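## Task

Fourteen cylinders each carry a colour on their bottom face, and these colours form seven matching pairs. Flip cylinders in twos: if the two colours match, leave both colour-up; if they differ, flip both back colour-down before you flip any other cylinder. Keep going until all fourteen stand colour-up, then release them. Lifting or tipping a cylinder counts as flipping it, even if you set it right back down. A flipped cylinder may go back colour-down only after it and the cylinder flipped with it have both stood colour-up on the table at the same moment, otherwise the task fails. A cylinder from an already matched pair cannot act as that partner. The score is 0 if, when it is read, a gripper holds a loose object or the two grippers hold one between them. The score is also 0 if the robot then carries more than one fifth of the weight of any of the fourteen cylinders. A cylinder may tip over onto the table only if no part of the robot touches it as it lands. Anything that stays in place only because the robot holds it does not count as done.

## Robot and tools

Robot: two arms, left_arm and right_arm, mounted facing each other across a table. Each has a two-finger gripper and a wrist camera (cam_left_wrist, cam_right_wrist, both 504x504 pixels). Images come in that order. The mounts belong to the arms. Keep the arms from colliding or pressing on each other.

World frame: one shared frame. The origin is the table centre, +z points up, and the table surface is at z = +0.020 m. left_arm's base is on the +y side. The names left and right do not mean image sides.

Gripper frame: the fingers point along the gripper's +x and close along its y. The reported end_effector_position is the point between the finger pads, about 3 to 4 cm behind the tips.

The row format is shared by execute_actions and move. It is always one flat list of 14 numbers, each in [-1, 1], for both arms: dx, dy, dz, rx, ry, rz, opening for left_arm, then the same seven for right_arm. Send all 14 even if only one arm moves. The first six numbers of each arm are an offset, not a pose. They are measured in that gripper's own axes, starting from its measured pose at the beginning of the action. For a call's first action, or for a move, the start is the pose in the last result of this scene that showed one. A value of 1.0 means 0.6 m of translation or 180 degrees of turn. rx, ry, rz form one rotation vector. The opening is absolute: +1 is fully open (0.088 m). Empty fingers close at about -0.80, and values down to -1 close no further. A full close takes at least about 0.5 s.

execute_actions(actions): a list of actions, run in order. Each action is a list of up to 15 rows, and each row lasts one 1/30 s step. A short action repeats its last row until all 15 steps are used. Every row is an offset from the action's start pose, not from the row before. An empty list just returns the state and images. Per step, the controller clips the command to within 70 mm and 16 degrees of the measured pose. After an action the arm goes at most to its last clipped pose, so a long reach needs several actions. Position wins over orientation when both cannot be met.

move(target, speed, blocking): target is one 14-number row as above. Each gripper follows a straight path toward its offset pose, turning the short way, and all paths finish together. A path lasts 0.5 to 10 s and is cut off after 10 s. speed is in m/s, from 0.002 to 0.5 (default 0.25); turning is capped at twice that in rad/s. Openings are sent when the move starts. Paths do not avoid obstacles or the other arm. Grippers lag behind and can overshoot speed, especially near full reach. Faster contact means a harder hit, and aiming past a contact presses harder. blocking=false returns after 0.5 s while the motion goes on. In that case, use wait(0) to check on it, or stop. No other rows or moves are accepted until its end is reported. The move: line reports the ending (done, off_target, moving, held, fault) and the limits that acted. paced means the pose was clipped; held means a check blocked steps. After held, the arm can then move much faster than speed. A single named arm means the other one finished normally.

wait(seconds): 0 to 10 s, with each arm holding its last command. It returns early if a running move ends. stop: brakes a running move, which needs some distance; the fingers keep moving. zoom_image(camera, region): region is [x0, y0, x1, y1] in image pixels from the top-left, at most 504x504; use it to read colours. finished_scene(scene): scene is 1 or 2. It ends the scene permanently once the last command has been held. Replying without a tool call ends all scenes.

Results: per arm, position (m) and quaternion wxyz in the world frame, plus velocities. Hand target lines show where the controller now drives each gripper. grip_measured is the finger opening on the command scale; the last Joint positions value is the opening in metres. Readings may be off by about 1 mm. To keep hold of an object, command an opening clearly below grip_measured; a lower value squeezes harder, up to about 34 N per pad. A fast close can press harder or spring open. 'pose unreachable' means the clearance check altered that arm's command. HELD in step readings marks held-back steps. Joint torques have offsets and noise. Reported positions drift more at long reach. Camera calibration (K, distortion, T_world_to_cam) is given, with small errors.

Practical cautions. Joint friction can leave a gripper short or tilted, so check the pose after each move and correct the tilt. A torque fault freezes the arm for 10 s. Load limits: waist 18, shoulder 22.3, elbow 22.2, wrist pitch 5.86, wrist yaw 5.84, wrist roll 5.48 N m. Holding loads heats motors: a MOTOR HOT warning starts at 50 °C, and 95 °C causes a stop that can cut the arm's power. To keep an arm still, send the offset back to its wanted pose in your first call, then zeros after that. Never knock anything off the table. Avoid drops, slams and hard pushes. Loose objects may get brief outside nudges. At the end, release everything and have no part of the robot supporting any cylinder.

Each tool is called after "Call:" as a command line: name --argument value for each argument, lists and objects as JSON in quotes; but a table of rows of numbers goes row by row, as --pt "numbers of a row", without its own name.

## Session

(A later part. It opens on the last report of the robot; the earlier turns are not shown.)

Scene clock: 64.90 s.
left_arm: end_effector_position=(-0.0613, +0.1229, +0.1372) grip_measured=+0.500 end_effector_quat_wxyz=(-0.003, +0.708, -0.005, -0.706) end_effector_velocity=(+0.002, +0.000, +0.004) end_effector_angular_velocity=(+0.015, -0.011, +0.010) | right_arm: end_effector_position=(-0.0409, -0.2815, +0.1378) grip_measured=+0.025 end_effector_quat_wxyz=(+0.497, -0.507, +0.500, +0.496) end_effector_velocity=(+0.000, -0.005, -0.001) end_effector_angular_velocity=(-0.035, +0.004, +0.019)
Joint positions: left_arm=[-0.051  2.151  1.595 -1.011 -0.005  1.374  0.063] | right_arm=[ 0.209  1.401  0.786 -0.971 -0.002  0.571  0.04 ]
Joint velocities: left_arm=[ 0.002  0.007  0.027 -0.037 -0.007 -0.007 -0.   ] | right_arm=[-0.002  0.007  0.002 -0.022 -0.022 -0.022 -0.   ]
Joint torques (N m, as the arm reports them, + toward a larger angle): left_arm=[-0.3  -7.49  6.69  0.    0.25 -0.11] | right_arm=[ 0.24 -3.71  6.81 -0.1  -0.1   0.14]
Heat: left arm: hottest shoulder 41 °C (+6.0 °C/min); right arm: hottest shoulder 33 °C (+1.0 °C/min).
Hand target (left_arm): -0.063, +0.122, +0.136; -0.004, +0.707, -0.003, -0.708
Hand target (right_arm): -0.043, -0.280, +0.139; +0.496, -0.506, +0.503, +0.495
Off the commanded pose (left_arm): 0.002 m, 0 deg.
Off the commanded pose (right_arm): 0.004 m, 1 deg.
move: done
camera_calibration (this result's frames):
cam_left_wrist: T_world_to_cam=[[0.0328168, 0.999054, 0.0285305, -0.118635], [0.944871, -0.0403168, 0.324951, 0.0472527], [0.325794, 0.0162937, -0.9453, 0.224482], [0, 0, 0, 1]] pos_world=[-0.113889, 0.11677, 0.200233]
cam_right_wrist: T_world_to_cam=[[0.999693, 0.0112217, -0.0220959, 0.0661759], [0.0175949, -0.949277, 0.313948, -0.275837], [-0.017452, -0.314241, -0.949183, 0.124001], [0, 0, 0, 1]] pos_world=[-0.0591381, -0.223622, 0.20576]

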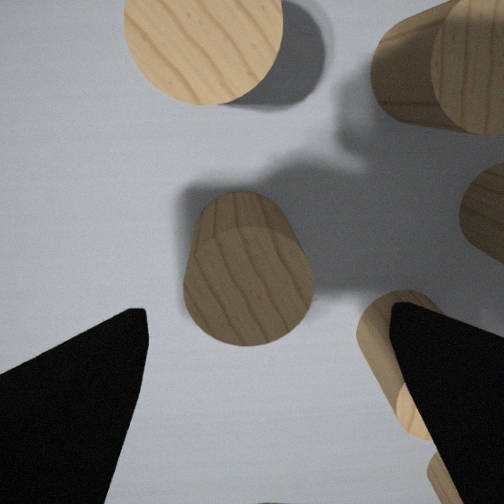

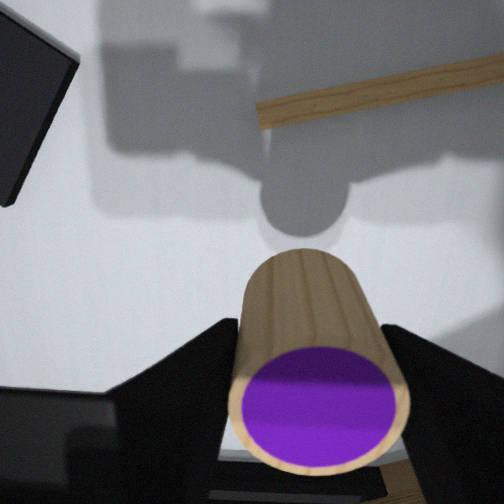

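Call:
move --target '[0.115,0.002,-0.005,0,0,0,0.5,0.107,0,0,0,0,0,-0.35]' --speed 0.08

Call:
move --target '[0,0,0,0,0,0,-0.35,0,0,0,0,0,0,0.5]'

Call:
move --target '[-0.12,0,0,0,0,0,-0.35,-0.12,0,0,0,0,0,0.6]' --speed 0.2

Call:
move --target '[-0.152,0.135,-0.07,0,0,0.503,-0.35,-0.145,-0.04,0.26,0,-0.495,0,0.7]' --speed 0.4

Scene clock: 68.73 s.
left_arm: end_effector_position=(-0.0592, +0.1201, +0.0724) grip_measured=+0.500 end_effector_quat_wxyz=(+0.001, +0.708, -0.008, -0.707) end_effector_velocity=(+0.001, +0.002, +0.000) end_effector_angular_velocity=(+0.006, -0.009, +0.005) | right_arm: end_effector_position=(-0.0417, -0.2804, +0.0799) grip_measured=+0.025 end_effector_quat_wxyz=(+0.497, -0.503, +0.500, +0.500) end_effector_velocity=(-0.002, -0.003, -0.002) end_effector_angular_velocity=(-0.014, +0.017, +0.005)
Joint positions: left_arm=[-0.045  2.255  1.488 -0.791 -0.004  1.38   0.063] | right_arm=[ 0.209  1.53   0.634 -0.68  -0.003  0.571  0.04 ]
Joint velocities: left_arm=[-0.002 -0.002 -0.002 -0.007 -0.007 -0.007 -0.   ] | right_arm=[-0.002  0.002 -0.007  0.007 -0.022 -0.007 -0.   ]
Joint torques (N m, as the arm reports them, + toward a larger angle): left_arm=[ 0.17 -7.87  4.86  0.43  0.04  0.13] | right_arm=[ 0.11 -3.08  2.77  1.67  0.06  0.  ]
Heat: left arm: hottest shoulder 41 °C (+5.0 °C/min); right arm: hottest shoulder 33 °C (+1.0 °C/min).
Hand target (left_arm): -0.058, +0.122, +0.068; -0.003, +0.708, -0.005, -0.706
Hand target (right_arm): -0.040, -0.283, +0.074; +0.497, -0.507, +0.500, +0.496
Off the commanded pose (left_arm): 0.005 m, 1 deg.
Off the commanded pose (right_arm): 0.007 m, 1 deg.
move: done
camera_calibration (this result's frames):
cam_left_wrist: T_world_to_cam=[[0.0317392, 0.999295, 0.0200371, -0.113561], [0.94572, -0.0365126, 0.322925, 0.0658928], [0.323429, 0.00870009, -0.946213, 0.163432], [0, 0, 0, 1]] pos_world=[-0.11157, 0.114465, 0.135638]
cam_right_wrist: T_world_to_cam=[[0.999534, 0.0110482, -0.028464, 0.0661709], [0.019228, -0.951929, 0.305716, -0.256659], [-0.0237181, -0.306121, -0.951697, 0.0716113], [0, 0, 0, 1]] pos_world=[-0.0595065, -0.223131, 0.148501]

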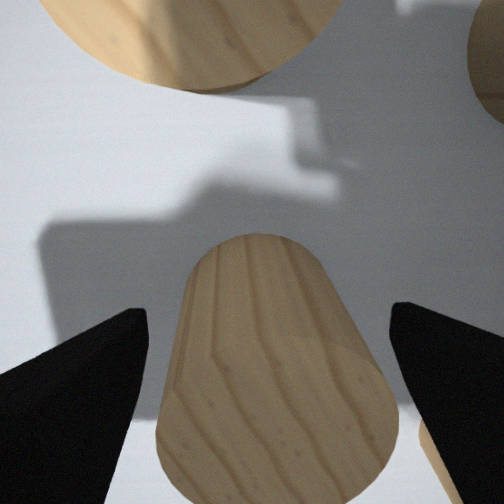

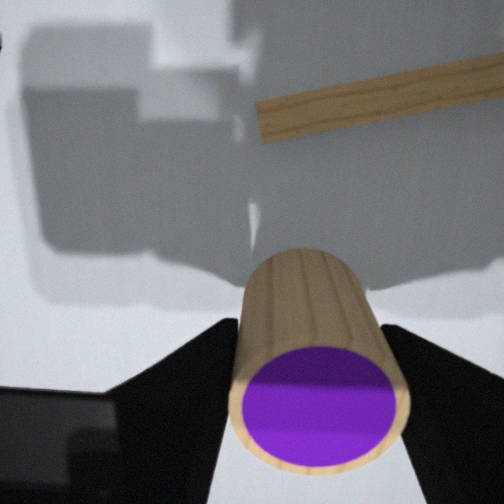

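Scene clock: 69.40 s.
left_arm: end_effector_position=(-0.0591, +0.1204, +0.0724) grip_measured=+0.038 end_effector_quat_wxyz=(+0.000, +0.708, -0.008, -0.706) end_effector_velocity=(-0.002, +0.002, +0.002) end_effector_angular_velocity=(+0.001, -0.007, +0.015) | right_arm: end_effector_position=(-0.0419, -0.2800, +0.0799) grip_measured=+0.498 end_effector_quat_wxyz=(+0.497, -0.502, +0.499, +0.501) end_effector_velocity=(+0.001, -0.003, -0.001) end_effector_angular_velocity=(-0.014, -0.000, +0.005)
Joint positions: left_arm=[-0.045  2.255  1.488 -0.792 -0.004  1.38   0.041] | right_arm=[ 0.209  1.53   0.634 -0.678 -0.002  0.571  0.063]
Joint velocities: left_arm=[-0.007 -0.007 -0.002 -0.007 -0.007 -0.022 -0.   ] | right_arm=[-0.002  0.002 -0.002 -0.007 -0.007 -0.007  0.   ]
Joint torques (N m, as the arm reports them, + toward a larger angle): left_arm=[-0.11 -8.54  5.33  0.31  0.04 -0.01] | right_arm=[ 0.06 -4.79  4.45 -0.05  0.   -0.02]
Heat: left arm: hottest shoulder 41 °C (+5.1 °C/min); right arm: hottest shoulder 33 °C (+1.0 °C/min).
Hand target (left_arm): -0.059, +0.120, +0.072; +0.001, +0.708, -0.008, -0.707
Hand target (right_arm): -0.042, -0.280, +0.080; +0.497, -0.503, +0.500, +0.500
Off the commanded pose (left_arm): 0.000 m, 0 deg.
Off the commanded pose (right_arm): 0.000 m, 0 deg.
move: done
camera_calibration (this result's frames):
cam_left_wrist: T_world_to_cam=[[0.0321155, 0.99926, 0.0211656, -0.113862], [0.945631, -0.0372357, 0.323104, 0.0659242], [0.323653, 0.00963815, -0.946127, 0.163305], [0, 0, 0, 1]] pos_world=[-0.111537, 0.114658, 0.135617]
cam_right_wrist: T_world_to_cam=[[0.999513, 0.0111019, -0.0291652, 0.0664158], [0.0194494, -0.952479, 0.303982, -0.2563], [-0.0244044, -0.304401, -0.952231, 0.0722172], [0, 0, 0, 1]] pos_world=[-0.0596361, -0.222875, 0.148615]

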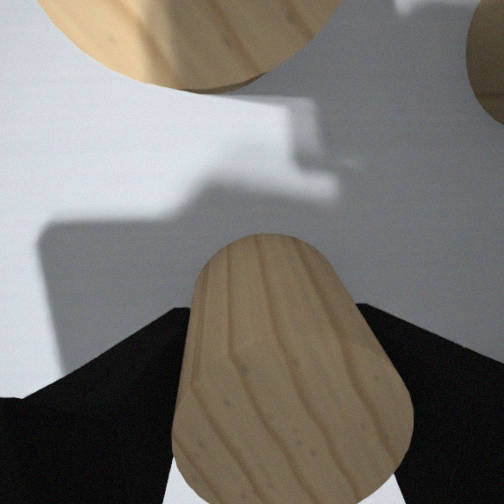

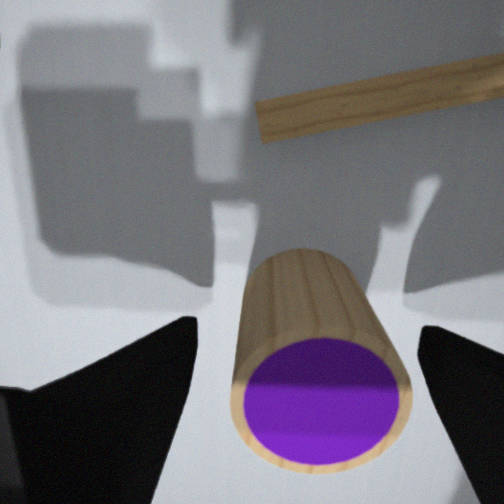

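Scene clock: 70.30 s.
left_arm: end_effector_position=(-0.0584, +0.1237, +0.1375) grip_measured=+0.038 end_effector_quat_wxyz=(-0.006, +0.709, -0.002, -0.705) end_effector_velocity=(+0.001, +0.002, -0.002) end_effector_angular_velocity=(+0.010, -0.010, +0.005) | right_arm: end_effector_position=(-0.0405, -0.2822, +0.1475) grip_measured=+0.600 end_effector_quat_wxyz=(+0.496, -0.508, +0.501, +0.495) end_effector_velocity=(-0.000, -0.001, +0.004) end_effector_angular_velocity=(-0.006, +0.005, -0.010)
Joint positions: left_arm=[-0.045  2.154  1.6   -1.023 -0.004  1.38   0.041] | right_arm=[ 0.209  1.386  0.815 -1.018 -0.002  0.571  0.068]
Joint velocities: left_arm=[-0.002  0.002 -0.002 -0.007 -0.007 -0.007 -0.   ] | right_arm=[-0.002 -0.007  0.012 -0.022 -0.007  0.007 -0.   ]
Joint torques (N m, as the arm reports them, + toward a larger angle): left_arm=[-0.26 -9.59  6.8  -0.06  0.06 -0.04] | right_arm=[-0.04 -5.05  6.59 -0.08  0.02 -0.05]
Heat: left arm: hottest shoulder 42 °C (+6.1 °C/min); right arm: hottest shoulder 33 °C (+2.0 °C/min).
Hand target (left_arm): -0.060, +0.121, +0.144; +0.001, +0.708, -0.008, -0.707
Hand target (right_arm): -0.042, -0.279, +0.152; +0.497, -0.502, +0.499, +0.501
Off the commanded pose (left_arm): 0.007 m, 1 deg.
Off the commanded pose (right_arm): 0.005 m, 1 deg.
move: done
camera_calibration (this result's frames):
cam_left_wrist: T_world_to_cam=[[0.0316327, 0.998774, 0.0380768, -0.120886], [0.944532, -0.0423309, 0.32568, 0.0445859], [0.326893, 0.0256626, -0.944713, 0.222647], [0, 0, 0, 1]] pos_world=[-0.111071, 0.116911, 0.20042]
cam_right_wrist: T_world_to_cam=[[0.99973, 0.010768, -0.0205698, 0.0656656], [0.0167345, -0.948312, 0.316899, -0.279742], [-0.0160942, -0.317158, -0.948236, 0.132093], [0, 0, 0, 1]] pos_world=[-0.0588406, -0.224096, 0.215256]

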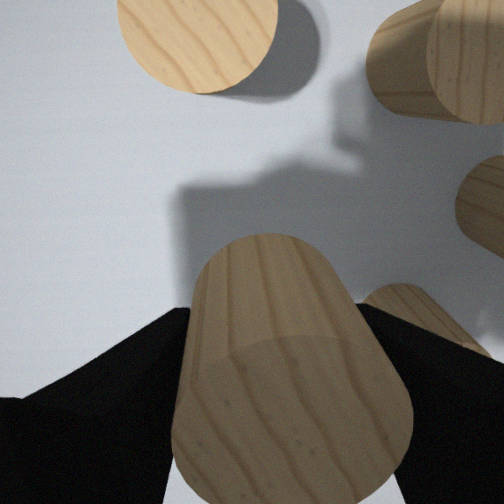

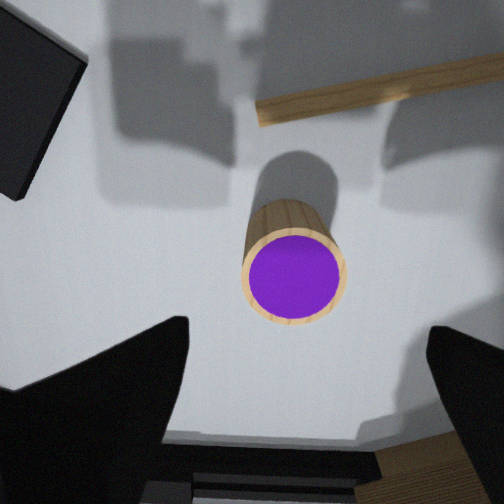

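Scene clock: 72.93 s.
left_arm: end_effector_position=(-0.0183, +0.0437, +0.2298) grip_measured=+0.036 end_effector_quat_wxyz=(+0.495, +0.498, -0.505, -0.501) end_effector_velocity=(-0.002, +0.001, -0.003) end_effector_angular_velocity=(+0.002, -0.008, -0.010) | right_arm: end_effector_position=(-0.0207, -0.1233, +0.2389) grip_measured=+0.700 end_effector_quat_wxyz=(+0.702, -0.001, +0.011, +0.712) end_effector_velocity=(+0.002, +0.001, +0.001) end_effector_angular_velocity=(+0.016, -0.014, -0.009)
Joint positions: left_arm=[ 0.041  2.029  0.728  1.302 -0.103  1.578  0.041] | right_arm=[0.097 1.463 0.255 1.189 0.452 0.023 0.073]
Joint velocities: left_arm=[-0.002  0.007 -0.002  0.007  0.007  0.007 -0.   ] | right_arm=[-0.002  0.017 -0.002  0.037  0.007 -0.022 -0.   ]
Joint torques (N m, as the arm reports them, + toward a larger angle): left_arm=[-0.04 -6.29  5.17  2.13  0.19  0.04] | right_arm=[-0.16 -3.55  3.34  1.9  -0.08 -0.18]
Heat: left arm: hottest shoulder 42 °C (+6.1 °C/min); right arm: hottest shoulder 33 °C (+2.0 °C/min).
Hand target (left_arm): -0.018, +0.043, +0.229; +0.494, +0.497, -0.508, -0.501
Hand target (right_arm): -0.019, -0.125, +0.232; +0.702, -0.012, +0.012, +0.712
Off the commanded pose (left_arm): 0.002 m, 0 deg.
Off the commanded pose (right_arm): 0.007 m, 2 deg.
move: done
camera_calibration (this result's frames):
cam_left_wrist: T_world_to_cam=[[0.0294293, 0.0310602, -0.999084, 0.234856], [0.950608, 0.308112, 0.0375802, 0.0242517], [0.308997, -0.950843, -0.0204585, 0.128705], [0, 0, 0, 1]] pos_world=[-0.0697347, 0.107611, 0.236362]
cam_right_wrist: T_world_to_cam=[[0.999059, 0.0422124, -0.00998411, 0.047353], [0.00391398, -0.316958, -0.948432, 0.221509], [-0.0432001, 0.9475, -0.316825, 0.274042], [0, 0, 0, 1]] pos_world=[-0.0363368, -0.191445, 0.297382]

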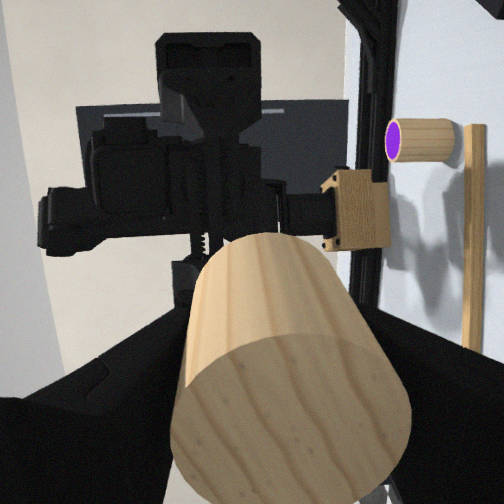

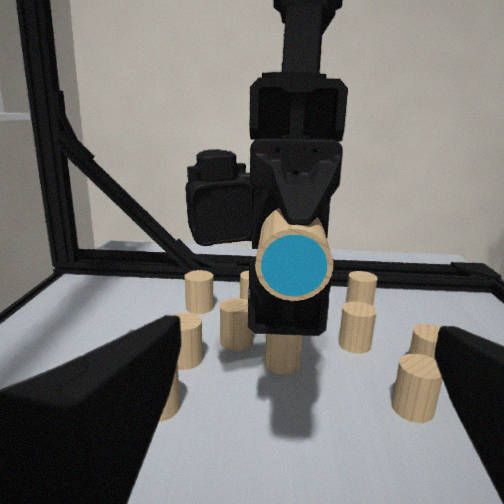

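Call:
move --target '[0,0,0,0,0,0,-0.35,0.207,-0.009,-0.013,-0.003,-0.005,-0.004,0.7]' --speed 0.12

Call:
move --target '[0,0,0,0,0,0,-0.35,0,0,0,0,0,0,-0.35]'

Call:
move --target '[0,0,0,0,0,0,0.6,0,0,0,0,0,0,-0.35]'

Call:
move --target '[-0.08,0.005,0,0,0,0,0.6,-0.15,0,0,-0.005,0,0,-0.35]' --speed 0.2

Call:
move --target '[0,0,0,0,0,0,0.6,-0.05,0,-0.187,0,0.503,0,-0.35]' --speed 0.4

Scene clock: 80.20 s.
left_arm: end_effector_position=(-0.0184, +0.0437, +0.2296) grip_measured=+0.033 end_effector_quat_wxyz=(+0.495, +0.498, -0.506, -0.501) end_effector_velocity=(+0.000, +0.001, -0.002) end_effector_angular_velocity=(+0.017, +0.005, +0.005) | right_arm: end_effector_position=(-0.0172, -0.0025, +0.2319) grip_measured=+0.700 end_effector_quat_wxyz=(+0.707, +0.006, +0.003, +0.707) end_effector_velocity=(+0.002, +0.002, -0.000) end_effector_angular_velocity=(-0.002, +0.021, +0.000)
Joint positions: left_arm=[ 0.041  2.03   0.728  1.303 -0.102  1.579  0.041] | right_arm=[-0.08   1.893  0.686  1.212  0.288  0.011  0.073]
Joint velocities: left_arm=[-0.002 -0.007 -0.002 -0.022 -0.007 -0.007  0.   ] | right_arm=[-0.007  0.002  0.007 -0.007 -0.007  0.022 -0.   ]
Joint torques (N m, as the arm reports them, + toward a larger angle): left_arm=[ 0.03 -6.9   4.74  1.67 -0.02 -0.05] | right_arm=[-0.19 -6.71  5.99  1.58 -0.1  -0.18]
Heat: left arm: hottest shoulder 42 °C (+5.1 °C/min); right arm: hottest shoulder 33 °C (+1.0 °C/min).
Hand target (left_arm): -0.018, +0.044, +0.230; +0.495, +0.498, -0.506, -0.501
Hand target (right_arm): -0.017, +0.001, +0.229; +0.707, +0.001, +0.002, +0.707
Off the commanded pose (left_arm): 0.000 m, 0 deg.
Off the commanded pose (right_arm): 0.004 m, 1 deg.
move: done
camera_calibration (this result's frames):
cam_left_wrist: T_world_to_cam=[[0.0298226, 0.0310435, -0.999073, 0.23468], [0.950711, 0.30775, 0.0379414, 0.0242528], [0.308642, -0.950961, -0.0203355, 0.128678], [0, 0, 0, 1]] pos_world=[-0.0697717, 0.107619, 0.236159]
cam_right_wrist: T_world_to_cam=[[0.999551, 0.0291424, -0.00694285, 0.0379157], [0.00199991, -0.296146, -0.95514, 0.254679], [-0.0298912, 0.954698, -0.296072, 0.152858], [0, 0, 0, 1]] pos_world=[-0.033839, -0.0716157, 0.288775]

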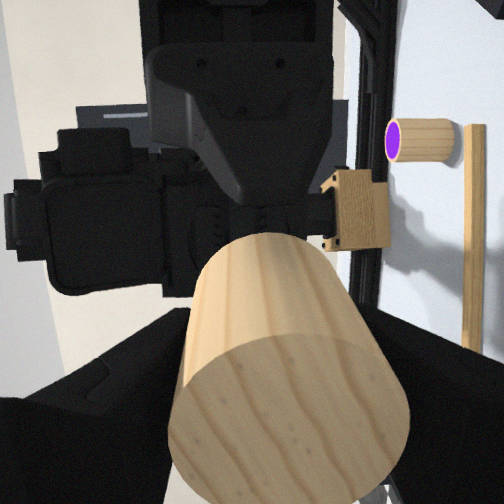

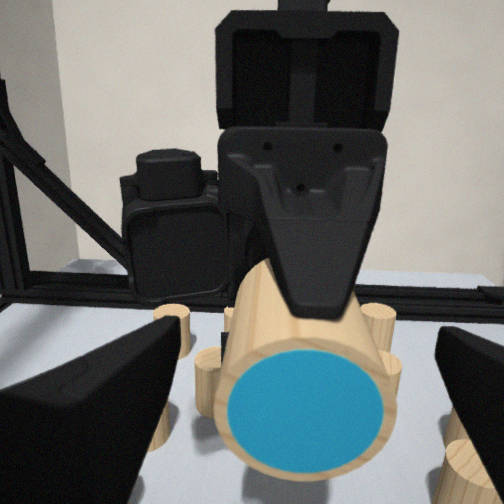

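Scene clock: 80.70 s.
left_arm: end_effector_position=(-0.0169, +0.0435, +0.2296) grip_measured=+0.033 end_effector_quat_wxyz=(+0.496, +0.499, -0.505, -0.500) end_effector_velocity=(+0.002, +0.002, -0.001) end_effector_angular_velocity=(+0.008, +0.021, +0.010) | right_arm: end_effector_position=(-0.0184, -0.0026, +0.2319) grip_measured=+0.026 end_effector_quat_wxyz=(+0.706, +0.006, +0.003, +0.709) end_effector_velocity=(+0.005, +0.000, +0.002) end_effector_angular_velocity=(+0.007, +0.009, -0.015)
Joint positions: left_arm=[ 0.043  2.03   0.728  1.303 -0.103  1.579  0.041] | right_arm=[-0.079  1.893  0.686  1.212  0.285  0.011  0.04 ]
Joint velocities: left_arm=[ 0.002 -0.007 -0.007 -0.007 -0.007 -0.022 -0.   ] | right_arm=[-0.007 -0.002 -0.002  0.007  0.007  0.007 -0.   ]
Joint torques (N m, as the arm reports them, + toward a larger angle): left_arm=[-0.34 -6.92  4.8   1.75  0.05 -0.03] | right_arm=[-0.11 -7.89  4.68  1.83  0.08 -0.01]
Heat: left arm: hottest shoulder 42 °C (+5.0 °C/min); right arm: hottest shoulder 33 °C (+1.0 °C/min).
Hand target (left_arm): -0.018, +0.044, +0.230; +0.495, +0.498, -0.506, -0.501
Hand target (right_arm): -0.017, -0.002, +0.232; +0.707, +0.006, +0.003, +0.707
Off the commanded pose (left_arm): 0.001 m, 0 deg.
Off the commanded pose (right_arm): 0.001 m, 0 deg.
move: done
camera_calibration (this result's frames):
cam_left_wrist: T_world_to_cam=[[0.029703, 0.0311572, -0.999073, 0.234634], [0.94953, 0.311374, 0.0379406, 0.0227364], [0.312268, -0.949776, -0.0203359, 0.128141], [0, 0, 0, 1]] pos_world=[-0.0685724, 0.107315, 0.236159]
cam_right_wrist: T_world_to_cam=[[0.99942, 0.0333365, -0.0069327, 0.039133], [0.00325219, -0.296133, -0.955141, 0.254654], [-0.033894, 0.954565, -0.296069, 0.152912], [0, 0, 0, 1]] pos_world=[-0.0347557, -0.0718575, 0.288775]

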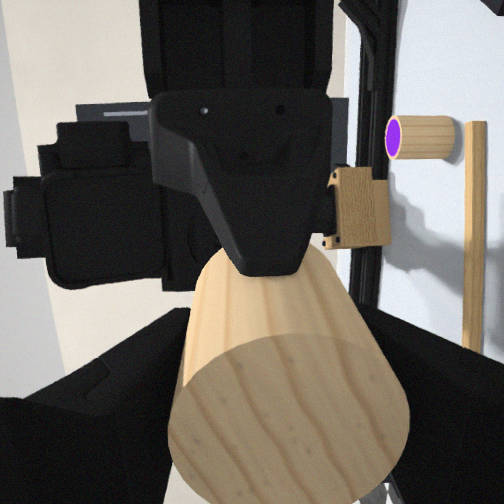

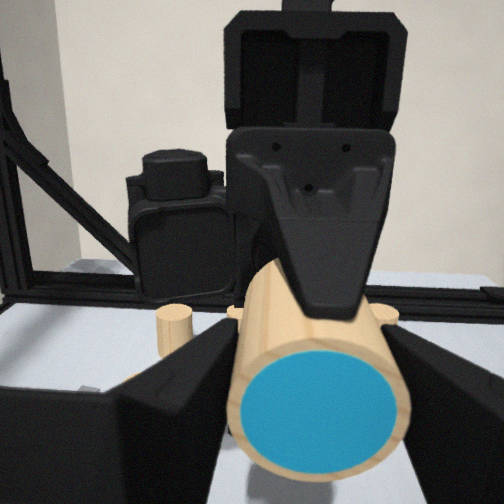

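Scene clock: 81.37 s.
left_arm: end_effector_position=(-0.0169, +0.0435, +0.2296) grip_measured=+0.598 end_effector_quat_wxyz=(+0.496, +0.499, -0.505, -0.500) end_effector_velocity=(-0.002, +0.001, -0.004) end_effector_angular_velocity=(+0.022, +0.005, -0.000) | right_arm: end_effector_position=(-0.0184, -0.0026, +0.2319) grip_measured=+0.025 end_effector_quat_wxyz=(+0.706, +0.006, +0.003, +0.709) end_effector_velocity=(+0.000, -0.000, +0.002) end_effector_angular_velocity=(+0.007, -0.005, +0.005)
Joint positions: left_arm=[ 0.043  2.03   0.728  1.303 -0.103  1.579  0.068] | right_arm=[-0.079  1.893  0.686  1.212  0.285  0.011  0.04 ]
Joint velocities: left_arm=[-0.007 -0.002 -0.002 -0.022 -0.007 -0.007  0.001] | right_arm=[-0.002 -0.002 -0.002  0.007 -0.007 -0.007 -0.   ]
Joint torques (N m, as the arm reports them, + toward a larger angle): left_arm=[ 0.07 -6.9   4.77  1.72 -0.03 -0.02] | right_arm=[ 0.08 -7.83  4.71  1.81  0.   -0.01]
Heat: left arm: hottest shoulder 42 °C (+5.1 °C/min); right arm: hottest shoulder 33 °C (+1.0 °C/min).
Hand target (left_arm): -0.017, +0.044, +0.230; +0.496, +0.499, -0.505, -0.500
Hand target (right_arm): -0.018, -0.003, +0.232; +0.706, +0.006, +0.003, +0.709
Off the commanded pose (left_arm): 0.000 m, 0 deg.
Off the commanded pose (right_arm): 0.000 m, 0 deg.
move: done
camera_calibration (this result's frames):
cam_left_wrist: T_world_to_cam=[[0.029703, 0.0311572, -0.999073, 0.234634], [0.94953, 0.311374, 0.0379406, 0.0227364], [0.312268, -0.949776, -0.0203359, 0.128141], [0, 0, 0, 1]] pos_world=[-0.0685724, 0.107315, 0.236159]
cam_right_wrist: T_world_to_cam=[[0.99942, 0.0333365, -0.0069327, 0.039133], [0.00325219, -0.296133, -0.955141, 0.254654], [-0.033894, 0.954565, -0.296069, 0.152912], [0, 0, 0, 1]] pos_world=[-0.0347557, -0.0718575, 0.288775]

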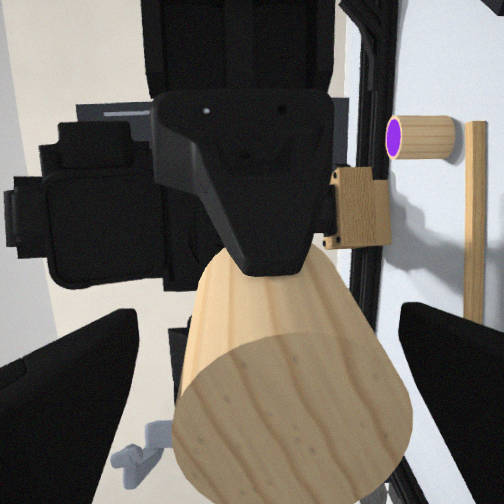

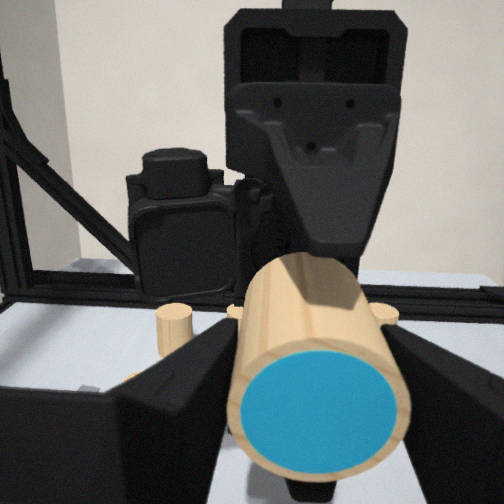

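Scene clock: 82.33 s.
left_arm: end_effector_position=(-0.0169, +0.0899, +0.2287) grip_measured=+0.600 end_effector_quat_wxyz=(+0.492, +0.501, -0.503, -0.504) end_effector_velocity=(+0.002, +0.002, -0.001) end_effector_angular_velocity=(+0.008, +0.021, +0.010) | right_arm: end_effector_position=(-0.0184, -0.0896, +0.2308) grip_measured=+0.025 end_effector_quat_wxyz=(+0.705, +0.002, +0.000, +0.709) end_effector_velocity=(-0.001, -0.003, +0.002) end_effector_angular_velocity=(+0.007, -0.019, +0.010)
Joint positions: left_arm=[ 0.027  1.922  0.532  1.381 -0.116  1.579  0.068] | right_arm=[0.028 1.658 0.351 1.309 0.392 0.002 0.04 ]
Joint velocities: left_arm=[ 0.002 -0.007 -0.007 -0.007 -0.007 -0.022 -0.   ] | right_arm=[ 0.002 -0.012 -0.012  0.007 -0.007 -0.022  0.   ]
Joint torques (N m, as the arm reports them, + toward a larger angle): left_arm=[-0.21 -7.07  3.86  2.02 -0.21 -0.07] | right_arm=[ 0.2  -6.68  2.97  2.    0.1  -0.17]
Heat: left arm: hottest shoulder 42 °C (+5.1 °C/min); right arm: hottest shoulder 33 °C (+1.0 °C/min).
Hand target (left_arm): -0.017, +0.092, +0.233; +0.496, +0.499, -0.505, -0.501
Hand target (right_arm): -0.018, -0.093, +0.232; +0.706, +0.001, -0.002, +0.709
Off the commanded pose (left_arm): 0.004 m, 1 deg.
Off the commanded pose (right_arm): 0.003 m, 0 deg.
move: done
camera_calibration (this result's frames):
cam_left_wrist: T_world_to_cam=[[0.031146, 0.0412463, -0.998663, 0.231323], [0.950657, 0.30734, 0.0423424, 0.00765263], [0.308675, -0.950706, -0.0296387, 0.174257], [0, 0, 0, 1]] pos_world=[-0.0682687, 0.153774, 0.235854]
cam_right_wrist: T_world_to_cam=[[0.999417, 0.0340664, 0.00232111, 0.0400021], [0.0123944, -0.298596, -0.954299, 0.227593], [-0.0318165, 0.953771, -0.298844, 0.236236], [0, 0, 0, 1]] pos_world=[-0.0352834, -0.15872, 0.287697]

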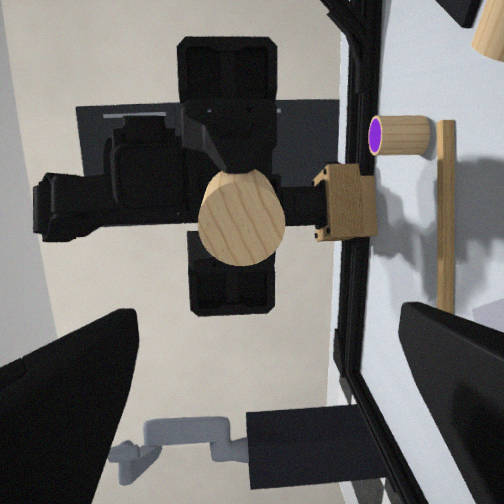

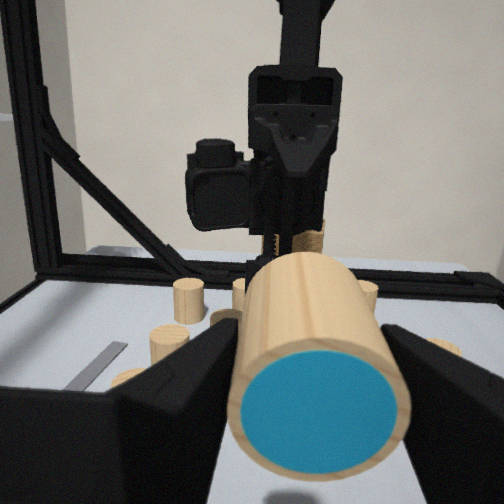

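Scene clock: 84.83 s.
left_arm: end_effector_position=(-0.0169, +0.0899, +0.2287) grip_measured=+0.600 end_effector_quat_wxyz=(+0.492, +0.501, -0.503, -0.504) end_effector_velocity=(+0.002, +0.002, -0.001) end_effector_angular_velocity=(+0.007, +0.006, +0.020) | right_arm: end_effector_position=(-0.0176, -0.1211, +0.1199) grip_measured=+0.025 end_effector_quat_wxyz=(+0.504, -0.501, +0.499, +0.496) end_effector_velocity=(-0.000, +0.000, +0.002) end_effector_angular_velocity=(-0.014, +0.004, +0.005)
Joint positions: left_arm=[ 0.027  1.922  0.532  1.381 -0.116  1.579  0.068] | right_arm=[-0.101  1.93   1.295 -0.937  0.009  0.273  0.04 ]
Joint velocities: left_arm=[-0.002 -0.007 -0.007 -0.007 -0.022 -0.007 -0.   ] | right_arm=[-0.002  0.007  0.017 -0.022 -0.007 -0.007  0.   ]
Joint torques (N m, as the arm reports them, + toward a larger angle): left_arm=[-0.05 -5.89  4.41  1.75  0.02 -0.05] | right_arm=[-0.2  -7.3   6.39 -0.04 -0.1  -0.21]
Heat: left arm: hottest shoulder 42 °C (+5.0 °C/min); right arm: hottest shoulder 33 °C (+0.0 °C/min).
Hand target (left_arm): -0.017, +0.090, +0.229; +0.492, +0.501, -0.503, -0.504
Hand target (right_arm): -0.018, -0.119, +0.118; +0.501, -0.503, +0.500, +0.496
Off the commanded pose (left_arm): 0.000 m, 0 deg.
Off the commanded pose (right_arm): 0.002 m, 1 deg.
move: done
camera_calibration (this result's frames):
cam_left_wrist: T_world_to_cam=[[0.031146, 0.0412463, -0.998663, 0.231323], [0.950657, 0.30734, 0.0423424, 0.00765263], [0.308675, -0.950706, -0.0296387, 0.174257], [0, 0, 0, 1]] pos_world=[-0.0682687, 0.153774, 0.235854]
cam_right_wrist: T_world_to_cam=[[0.999799, -0.000959153, -0.0200204, 0.0389747], [0.00508535, -0.954031, 0.299664, -0.117472], [-0.0193875, -0.299706, -0.953835, 0.160138], [0, 0, 0, 1]] pos_world=[-0.0352648, -0.0640403, 0.188728]

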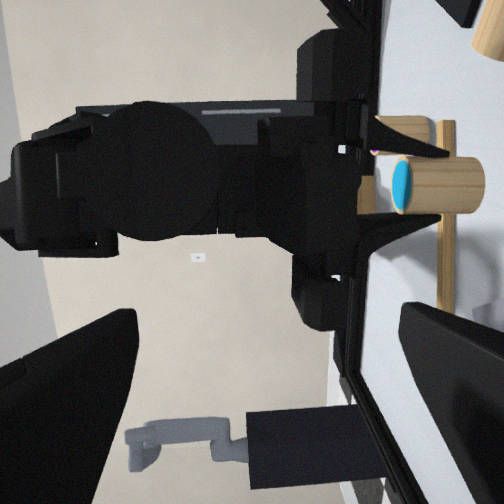

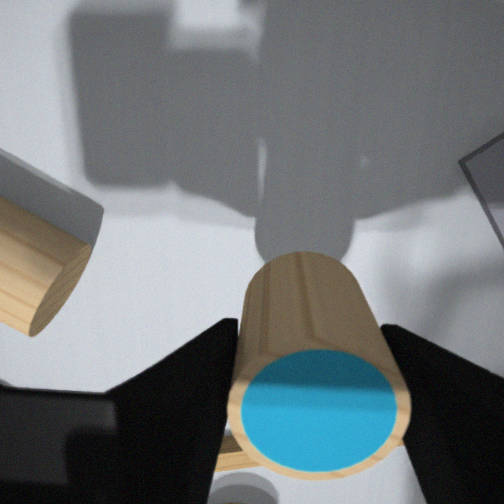

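Call:
move --target '[0,0,0,0,0,0,0.6,0.076,0,0,0,0,0,-0.35]' --speed 0.08

Call:
move --target '[0,0,0,0,0,0,0.6,0,0,0,0,0,0,0.4]'

Call:
wait --seconds 1.5

Call:
move --target '[0,0,0,0,0,0,0.6,0,0,0,0,0,0,-0.35]'

Call:
move --target '[0,0,0,0,0,0,0.6,-0.06,0,0,0,0,0,-0.35]' --speed 0.2

Call:
move --target '[0,0,0,0,0,0,0.6,-0.193,0,0.125,0,-0.498,0,-0.35]' --speed 0.4

Scene clock: 88.80 s.
left_arm: end_effector_position=(-0.0169, +0.0899, +0.2287) grip_measured=+0.600 end_effector_quat_wxyz=(+0.492, +0.501, -0.503, -0.504) end_effector_velocity=(-0.000, -0.000, -0.003) end_effector_angular_velocity=(+0.017, +0.005, +0.005) | right_arm: end_effector_position=(-0.0184, -0.1183, +0.0840) grip_measured=+0.025 end_effector_quat_wxyz=(+0.507, -0.495, +0.496, +0.502) end_effector_velocity=(-0.002, -0.001, -0.001) end_effector_angular_velocity=(+0.000, +0.008, +0.010)
Joint positions: left_arm=[ 0.027  1.922  0.532  1.381 -0.116  1.579  0.068] | right_arm=[-0.102  1.989  1.22  -0.786  0.008  0.273  0.04 ]
Joint velocities: left_arm=[-0.002 -0.002  0.002 -0.022 -0.007 -0.007 -0.   ] | right_arm=[ 0.002 -0.002 -0.007  0.007 -0.007 -0.007 -0.   ]
Joint torques (N m, as the arm reports them, + toward a larger angle): left_arm=[-0.06 -5.73  4.42  1.73 -0.02 -0.05] | right_arm=[-0.04 -6.78  3.29  1.29  0.03 -0.03]
Heat: left arm: hottest shoulder 41 °C (+3.0 °C/min); right arm: hottest shoulder 34 °C (+1.0 °C/min).
Hand target (left_arm): -0.017, +0.090, +0.229; +0.492, +0.501, -0.503, -0.504
Hand target (right_arm): -0.017, -0.122, +0.075; +0.504, -0.501, +0.499, +0.496
Off the commanded pose (left_arm): 0.000 m, 0 deg.
Off the commanded pose (right_arm): 0.010 m, 1 deg.
move: off_target (right_arm)
camera_calibration (this result's frames):
cam_left_wrist: T_world_to_cam=[[0.031146, 0.0412463, -0.998663, 0.231323], [0.950657, 0.30734, 0.0423424, 0.00765263], [0.308675, -0.950706, -0.0296387, 0.174257], [0, 0, 0, 1]] pos_world=[-0.0682687, 0.153774, 0.235854]
cam_right_wrist: T_world_to_cam=[[0.999683, -0.000592606, -0.0251874, 0.0394823], [0.00659582, -0.9587, 0.284343, -0.103256], [-0.0243156, -0.284419, -0.958392, 0.128788], [0, 0, 0, 1]] pos_world=[-0.0356572, -0.0623385, 0.153784]

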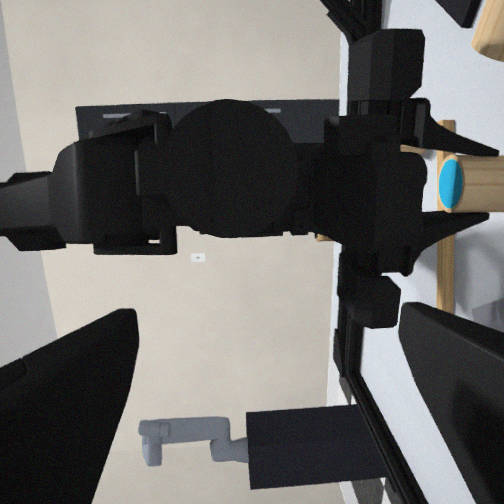

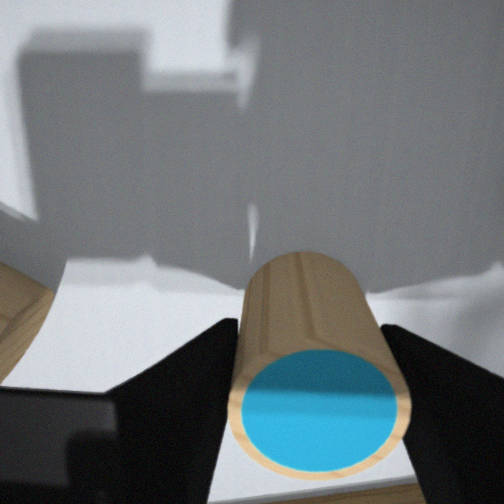

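Scene clock: 89.43 s.
left_arm: end_effector_position=(-0.0169, +0.0899, +0.2287) grip_measured=+0.600 end_effector_quat_wxyz=(+0.492, +0.501, -0.503, -0.504) end_effector_velocity=(+0.000, +0.001, +0.004) end_effector_angular_velocity=(-0.012, +0.009, +0.005) | right_arm: end_effector_position=(-0.0185, -0.1179, +0.0840) grip_measured=+0.398 end_effector_quat_wxyz=(+0.507, -0.495, +0.496, +0.502) end_effector_velocity=(-0.001, +0.001, +0.000) end_effector_angular_velocity=(+0.005, +0.009, +0.020)
Joint positions: left_arm=[ 0.027  1.922  0.532  1.381 -0.116  1.579  0.068] | right_arm=[-0.102  1.989  1.22  -0.784  0.008  0.273  0.059]
Joint velocities: left_arm=[-0.002 -0.007 -0.002  0.007 -0.007 -0.007  0.   ] | right_arm=[-0.002 -0.002 -0.002  0.007 -0.007 -0.022  0.   ]
Joint torques (N m, as the arm reports them, + toward a larger angle): left_arm=[-0.07 -5.86  4.36  1.76  0.02 -0.07] | right_arm=[ 0.07 -8.74  4.92  0.    0.02 -0.02]
Heat: left arm: hottest shoulder 41 °C (+3.0 °C/min); right arm: hottest shoulder 34 °C (+1.0 °C/min).
Hand target (left_arm): -0.017, +0.090, +0.229; +0.492, +0.501, -0.503, -0.504
Hand target (right_arm): -0.018, -0.118, +0.084; +0.507, -0.495, +0.496, +0.502
Off the commanded pose (left_arm): 0.000 m, 0 deg.
Off the commanded pose (right_arm): 0.000 m, 0 deg.
move: done
camera_calibration (this result's frames):
cam_left_wrist: T_world_to_cam=[[0.031146, 0.0412463, -0.998663, 0.231323], [0.950657, 0.30734, 0.0423424, 0.00765263], [0.308675, -0.950706, -0.0296387, 0.174257], [0, 0, 0, 1]] pos_world=[-0.0682687, 0.153774, 0.235854]
cam_right_wrist: T_world_to_cam=[[0.99967, -0.000545797, -0.0256905, 0.0396398], [0.00673819, -0.959221, 0.282575, -0.102783], [-0.0247971, -0.282655, -0.958901, 0.129148], [0, 0, 0, 1]] pos_world=[-0.0357317, -0.0620655, 0.153902]

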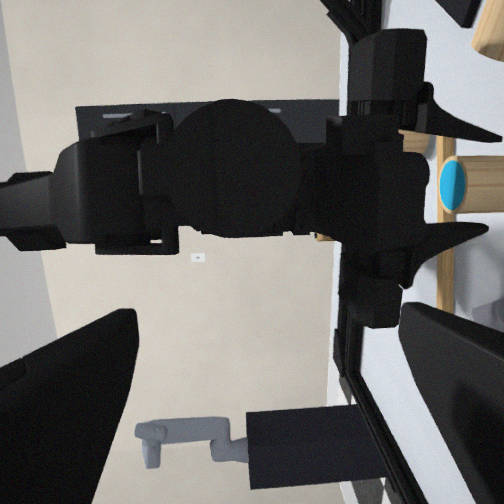

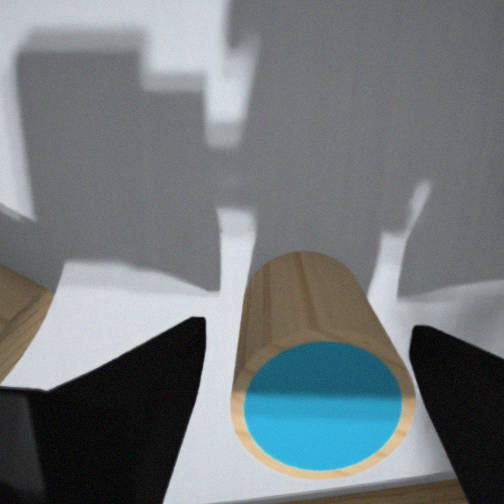

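Scene clock: 90.93 s.
left_arm: end_effector_position=(-0.0169, +0.0899, +0.2287) grip_measured=+0.600 end_effector_quat_wxyz=(+0.492, +0.501, -0.503, -0.504) end_effector_velocity=(+0.002, +0.001, -0.001) end_effector_angular_velocity=(+0.007, +0.006, +0.020) | right_arm: end_effector_position=(-0.0185, -0.1179, +0.0840) grip_measured=+0.400 end_effector_quat_wxyz=(+0.507, -0.495, +0.496, +0.502) end_effector_velocity=(+0.000, -0.001, -0.000) end_effector_angular_velocity=(-0.009, +0.005, +0.020)
Joint positions: left_arm=[ 0.027  1.922  0.532  1.381 -0.116  1.579  0.068] | right_arm=[-0.102  1.989  1.22  -0.784  0.008  0.273  0.059]
Joint velocities: left_arm=[-0.002 -0.002 -0.002 -0.007 -0.022 -0.007  0.   ] | right_arm=[-0.002  0.002  0.002 -0.007 -0.007 -0.022 -0.   ]
Joint torques (N m, as the arm reports them, + toward a larger angle): left_arm=[-0.12 -5.88  4.45  1.77  0.   -0.01] | right_arm=[ 0.08 -8.77  4.87  0.    0.03 -0.02]
Heat: left arm: hottest shoulder 41 °C (+3.0 °C/min); right arm: hottest shoulder 34 °C (+1.0 °C/min).
Hand target (left_arm): -0.017, +0.090, +0.229; +0.492, +0.501, -0.503, -0.504
Hand target (right_arm): -0.018, -0.118, +0.084; +0.507, -0.495, +0.496, +0.502
Off the commanded pose (left_arm): 0.000 m, 0 deg.
Off the commanded pose (right_arm): 0.000 m, 0 deg.
wait: 1.50 s; at rest by 0.17 s
camera_calibration (this result's frames):
cam_left_wrist: T_world_to_cam=[[0.031146, 0.0412463, -0.998663, 0.231323], [0.950657, 0.30734, 0.0423424, 0.00765263], [0.308675, -0.950706, -0.0296387, 0.174257], [0, 0, 0, 1]] pos_world=[-0.0682687, 0.153774, 0.235854]
cam_right_wrist: T_world_to_cam=[[0.99967, -0.000545797, -0.0256905, 0.0396398], [0.00673819, -0.959221, 0.282575, -0.102783], [-0.0247971, -0.282655, -0.958901, 0.129148], [0, 0, 0, 1]] pos_world=[-0.0357317, -0.0620655, 0.153902]

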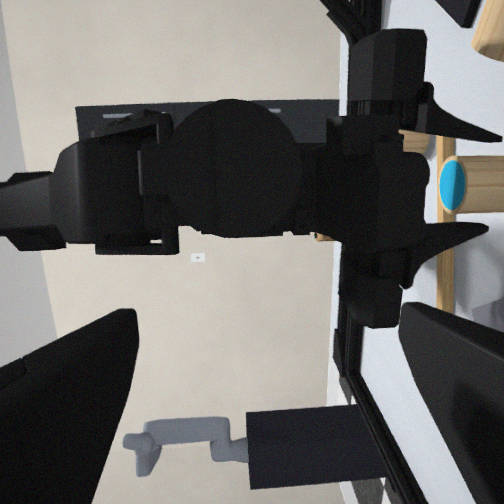

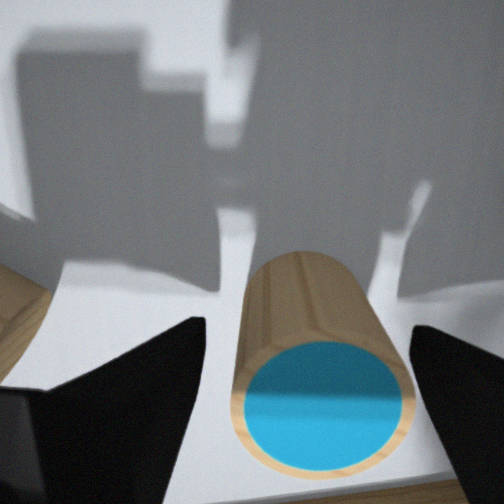

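Scene clock: 91.43 s.
left_arm: end_effector_position=(-0.0169, +0.0899, +0.2287) grip_measured=+0.600 end_effector_quat_wxyz=(+0.492, +0.501, -0.503, -0.504) end_effector_velocity=(+0.000, +0.001, -0.005) end_effector_angular_velocity=(+0.022, +0.004, +0.005) | right_arm: end_effector_position=(-0.0182, -0.1180, +0.0840) grip_measured=+0.025 end_effector_quat_wxyz=(+0.507, -0.495, +0.496, +0.502) end_effector_velocity=(-0.001, -0.005, +0.002) end_effector_angular_velocity=(-0.022, +0.017, +0.005)
Joint positions: left_arm=[ 0.027  1.922  0.532  1.381 -0.116  1.579  0.068] | right_arm=[-0.102  1.989  1.22  -0.785  0.01   0.273  0.04 ]
Joint velocities: left_arm=[-0.002 -0.002 -0.002 -0.022 -0.007 -0.007 -0.   ] | right_arm=[-0.002 -0.007 -0.002 -0.022 -0.022 -0.007  0.   ]
Joint torques (N m, as the arm reports them, + toward a larger angle): left_arm=[-0.05 -5.9   4.43  1.73 -0.01 -0.03] | right_arm=[ 0.04 -8.76  4.9   0.18 -0.03 -0.02]
Heat: left arm: hottest shoulder 41 °C (+3.0 °C/min); right arm: hottest shoulder 34 °C (+1.0 °C/min).
Hand target (left_arm): -0.017, +0.090, +0.229; +0.492, +0.501, -0.503, -0.504
Hand target (right_arm): -0.018, -0.118, +0.084; +0.507, -0.495, +0.496, +0.502
Off the commanded pose (left_arm): 0.000 m, 0 deg.
Off the commanded pose (right_arm): 0.000 m, 0 deg.
move: done
camera_calibration (this result's frames):
cam_left_wrist: T_world_to_cam=[[0.031146, 0.0412463, -0.998663, 0.231323], [0.950657, 0.30734, 0.0423424, 0.00765263], [0.308675, -0.950706, -0.0296387, 0.174257], [0, 0, 0, 1]] pos_world=[-0.0682687, 0.153774, 0.235854]
cam_right_wrist: T_world_to_cam=[[0.999711, -0.00057954, -0.0240181, 0.0392308], [0.00624083, -0.959127, 0.282907, -0.102906], [-0.0232004, -0.282975, -0.958847, 0.129112], [0, 0, 0, 1]] pos_world=[-0.0355819, -0.0621419, 0.153854]

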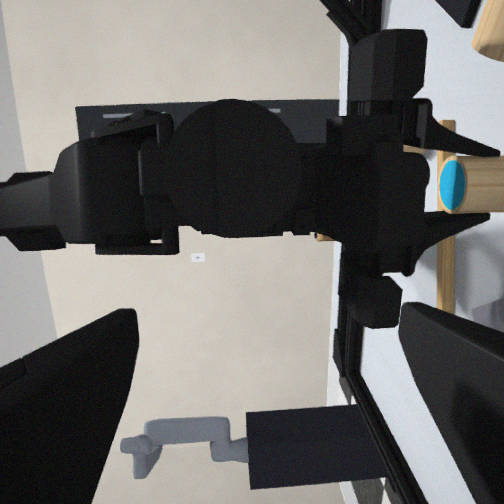

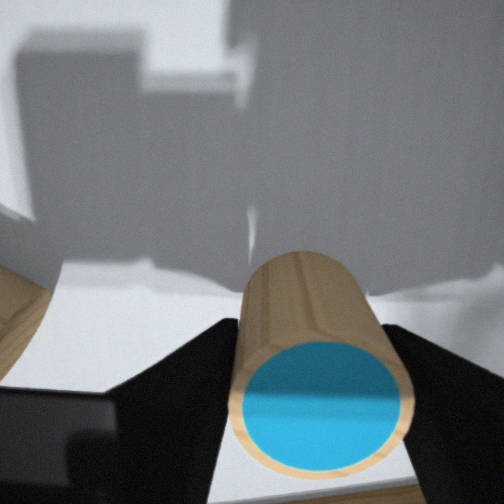

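Scene clock: 92.23 s.
left_arm: end_effector_position=(-0.0169, +0.0899, +0.2287) grip_measured=+0.600 end_effector_quat_wxyz=(+0.492, +0.501, -0.503, -0.504) end_effector_velocity=(+0.000, +0.001, -0.005) end_effector_angular_velocity=(+0.022, +0.004, +0.005) | right_arm: end_effector_position=(-0.0171, -0.1220, +0.1140) grip_measured=+0.025 end_effector_quat_wxyz=(+0.504, -0.501, +0.499, +0.496) end_effector_velocity=(-0.002, +0.000, +0.002) end_effector_angular_velocity=(+0.000, +0.008, +0.010)
Joint positions: left_arm=[ 0.027  1.922  0.532  1.381 -0.116  1.579  0.068] | right_arm=[-0.102  1.936  1.277 -0.913  0.01   0.273  0.04 ]
Joint velocities: left_arm=[-0.002 -0.002 -0.002 -0.022 -0.007 -0.007 -0.   ] | right_arm=[ 0.002 -0.002  0.007 -0.007 -0.007 -0.007 -0.   ]
Joint torques (N m, as the arm reports them, + toward a larger angle): left_arm=[-0.03 -5.83  4.36  1.75 -0.01 -0.04] | right_arm=[ 0.14 -9.67  6.65 -0.08  0.01  0.  ]
Heat: left arm: hottest shoulder 41 °C (+3.0 °C/min); right arm: hottest shoulder 35 °C (+1.0 °C/min).
Hand target (left_arm): -0.017, +0.090, +0.229; +0.492, +0.501, -0.503, -0.504
Hand target (right_arm): -0.018, -0.119, +0.120; +0.507, -0.495, +0.496, +0.502
Off the commanded pose (left_arm): 0.000 m, 0 deg.
Off the commanded pose (right_arm): 0.007 m, 1 deg.
move: done
camera_calibration (this result's frames):
cam_left_wrist: T_world_to_cam=[[0.031146, 0.0412463, -0.998663, 0.231323], [0.950657, 0.30734, 0.0423424, 0.00765263], [0.308675, -0.950706, -0.0296387, 0.174257], [0, 0, 0, 1]] pos_world=[-0.0682687, 0.153774, 0.235854]
cam_right_wrist: T_world_to_cam=[[0.999814, -0.000954042, -0.0192844, 0.0382701], [0.00486595, -0.95409, 0.299479, -0.116564], [-0.0186848, -0.299517, -0.953908, 0.154303], [0, 0, 0, 1]] pos_world=[-0.0348126, -0.06496, 0.182838]

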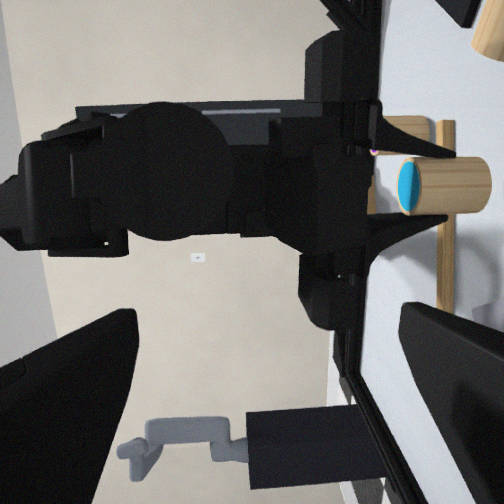

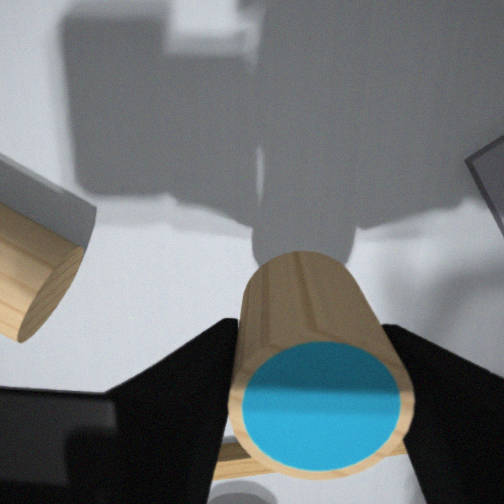

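Scene clock: 94.80 s.
left_arm: end_effector_position=(-0.0169, +0.0900, +0.2285) grip_measured=+0.600 end_effector_quat_wxyz=(+0.492, +0.501, -0.503, -0.504) end_effector_velocity=(+0.000, +0.001, +0.002) end_effector_angular_velocity=(-0.007, +0.023, +0.005) | right_arm: end_effector_position=(-0.0196, -0.0463, +0.2373) grip_measured=+0.025 end_effector_quat_wxyz=(+0.706, +0.008, +0.001, +0.708) end_effector_velocity=(-0.002, +0.000, -0.002) end_effector_angular_velocity=(-0.002, -0.008, +0.019)
Joint positions: left_arm=[ 0.027  1.922  0.531  1.381 -0.116  1.579  0.068] | right_arm=[-0.027  1.76   0.519  1.251  0.339  0.009  0.04 ]
Joint velocities: left_arm=[-0.002 -0.002 -0.002  0.007 -0.007 -0.022 -0.   ] | right_arm=[-0.002  0.007 -0.002  0.007 -0.022 -0.007 -0.   ]
Joint torques (N m, as the arm reports them, + toward a larger angle): left_arm=[-0.11 -5.8   4.32  1.75  0.   -0.04] | right_arm=[-0.15 -5.58  3.32  2.07 -0.05 -0.18]
Heat: left arm: hottest shoulder 41 °C (+3.0 °C/min); right arm: hottest shoulder 35 °C (+1.0 °C/min).
Hand target (left_arm): -0.017, +0.090, +0.229; +0.492, +0.501, -0.503, -0.504
Hand target (right_arm): -0.018, -0.048, +0.230; +0.707, -0.002, +0.002, +0.708
Off the commanded pose (left_arm): 0.000 m, 0 deg.
Off the commanded pose (right_arm): 0.008 m, 2 deg.
move: done
camera_calibration (this result's frames):
cam_left_wrist: T_world_to_cam=[[0.0312449, 0.0420017, -0.998629, 0.230966], [0.950653, 0.307308, 0.042669, 0.00755722], [0.308678, -0.950683, -0.0303273, 0.174479], [0, 0, 0, 1]] pos_world=[-0.0682587, 0.153851, 0.235619]
cam_right_wrist: T_world_to_cam=[[0.999482, 0.0314525, -0.00688599, 0.0418043], [0.0025793, -0.291395, -0.956599, 0.247424], [-0.032094, 0.956086, -0.291325, 0.195137], [0, 0, 0, 1]] pos_world=[-0.0361581, -0.115785, 0.293822]

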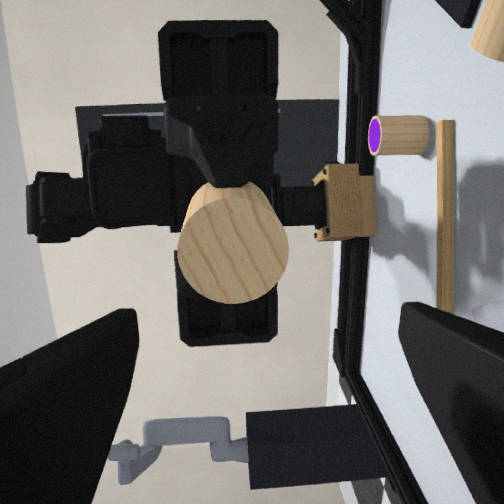

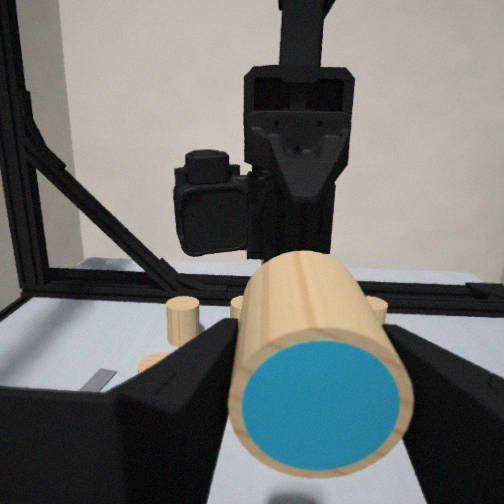

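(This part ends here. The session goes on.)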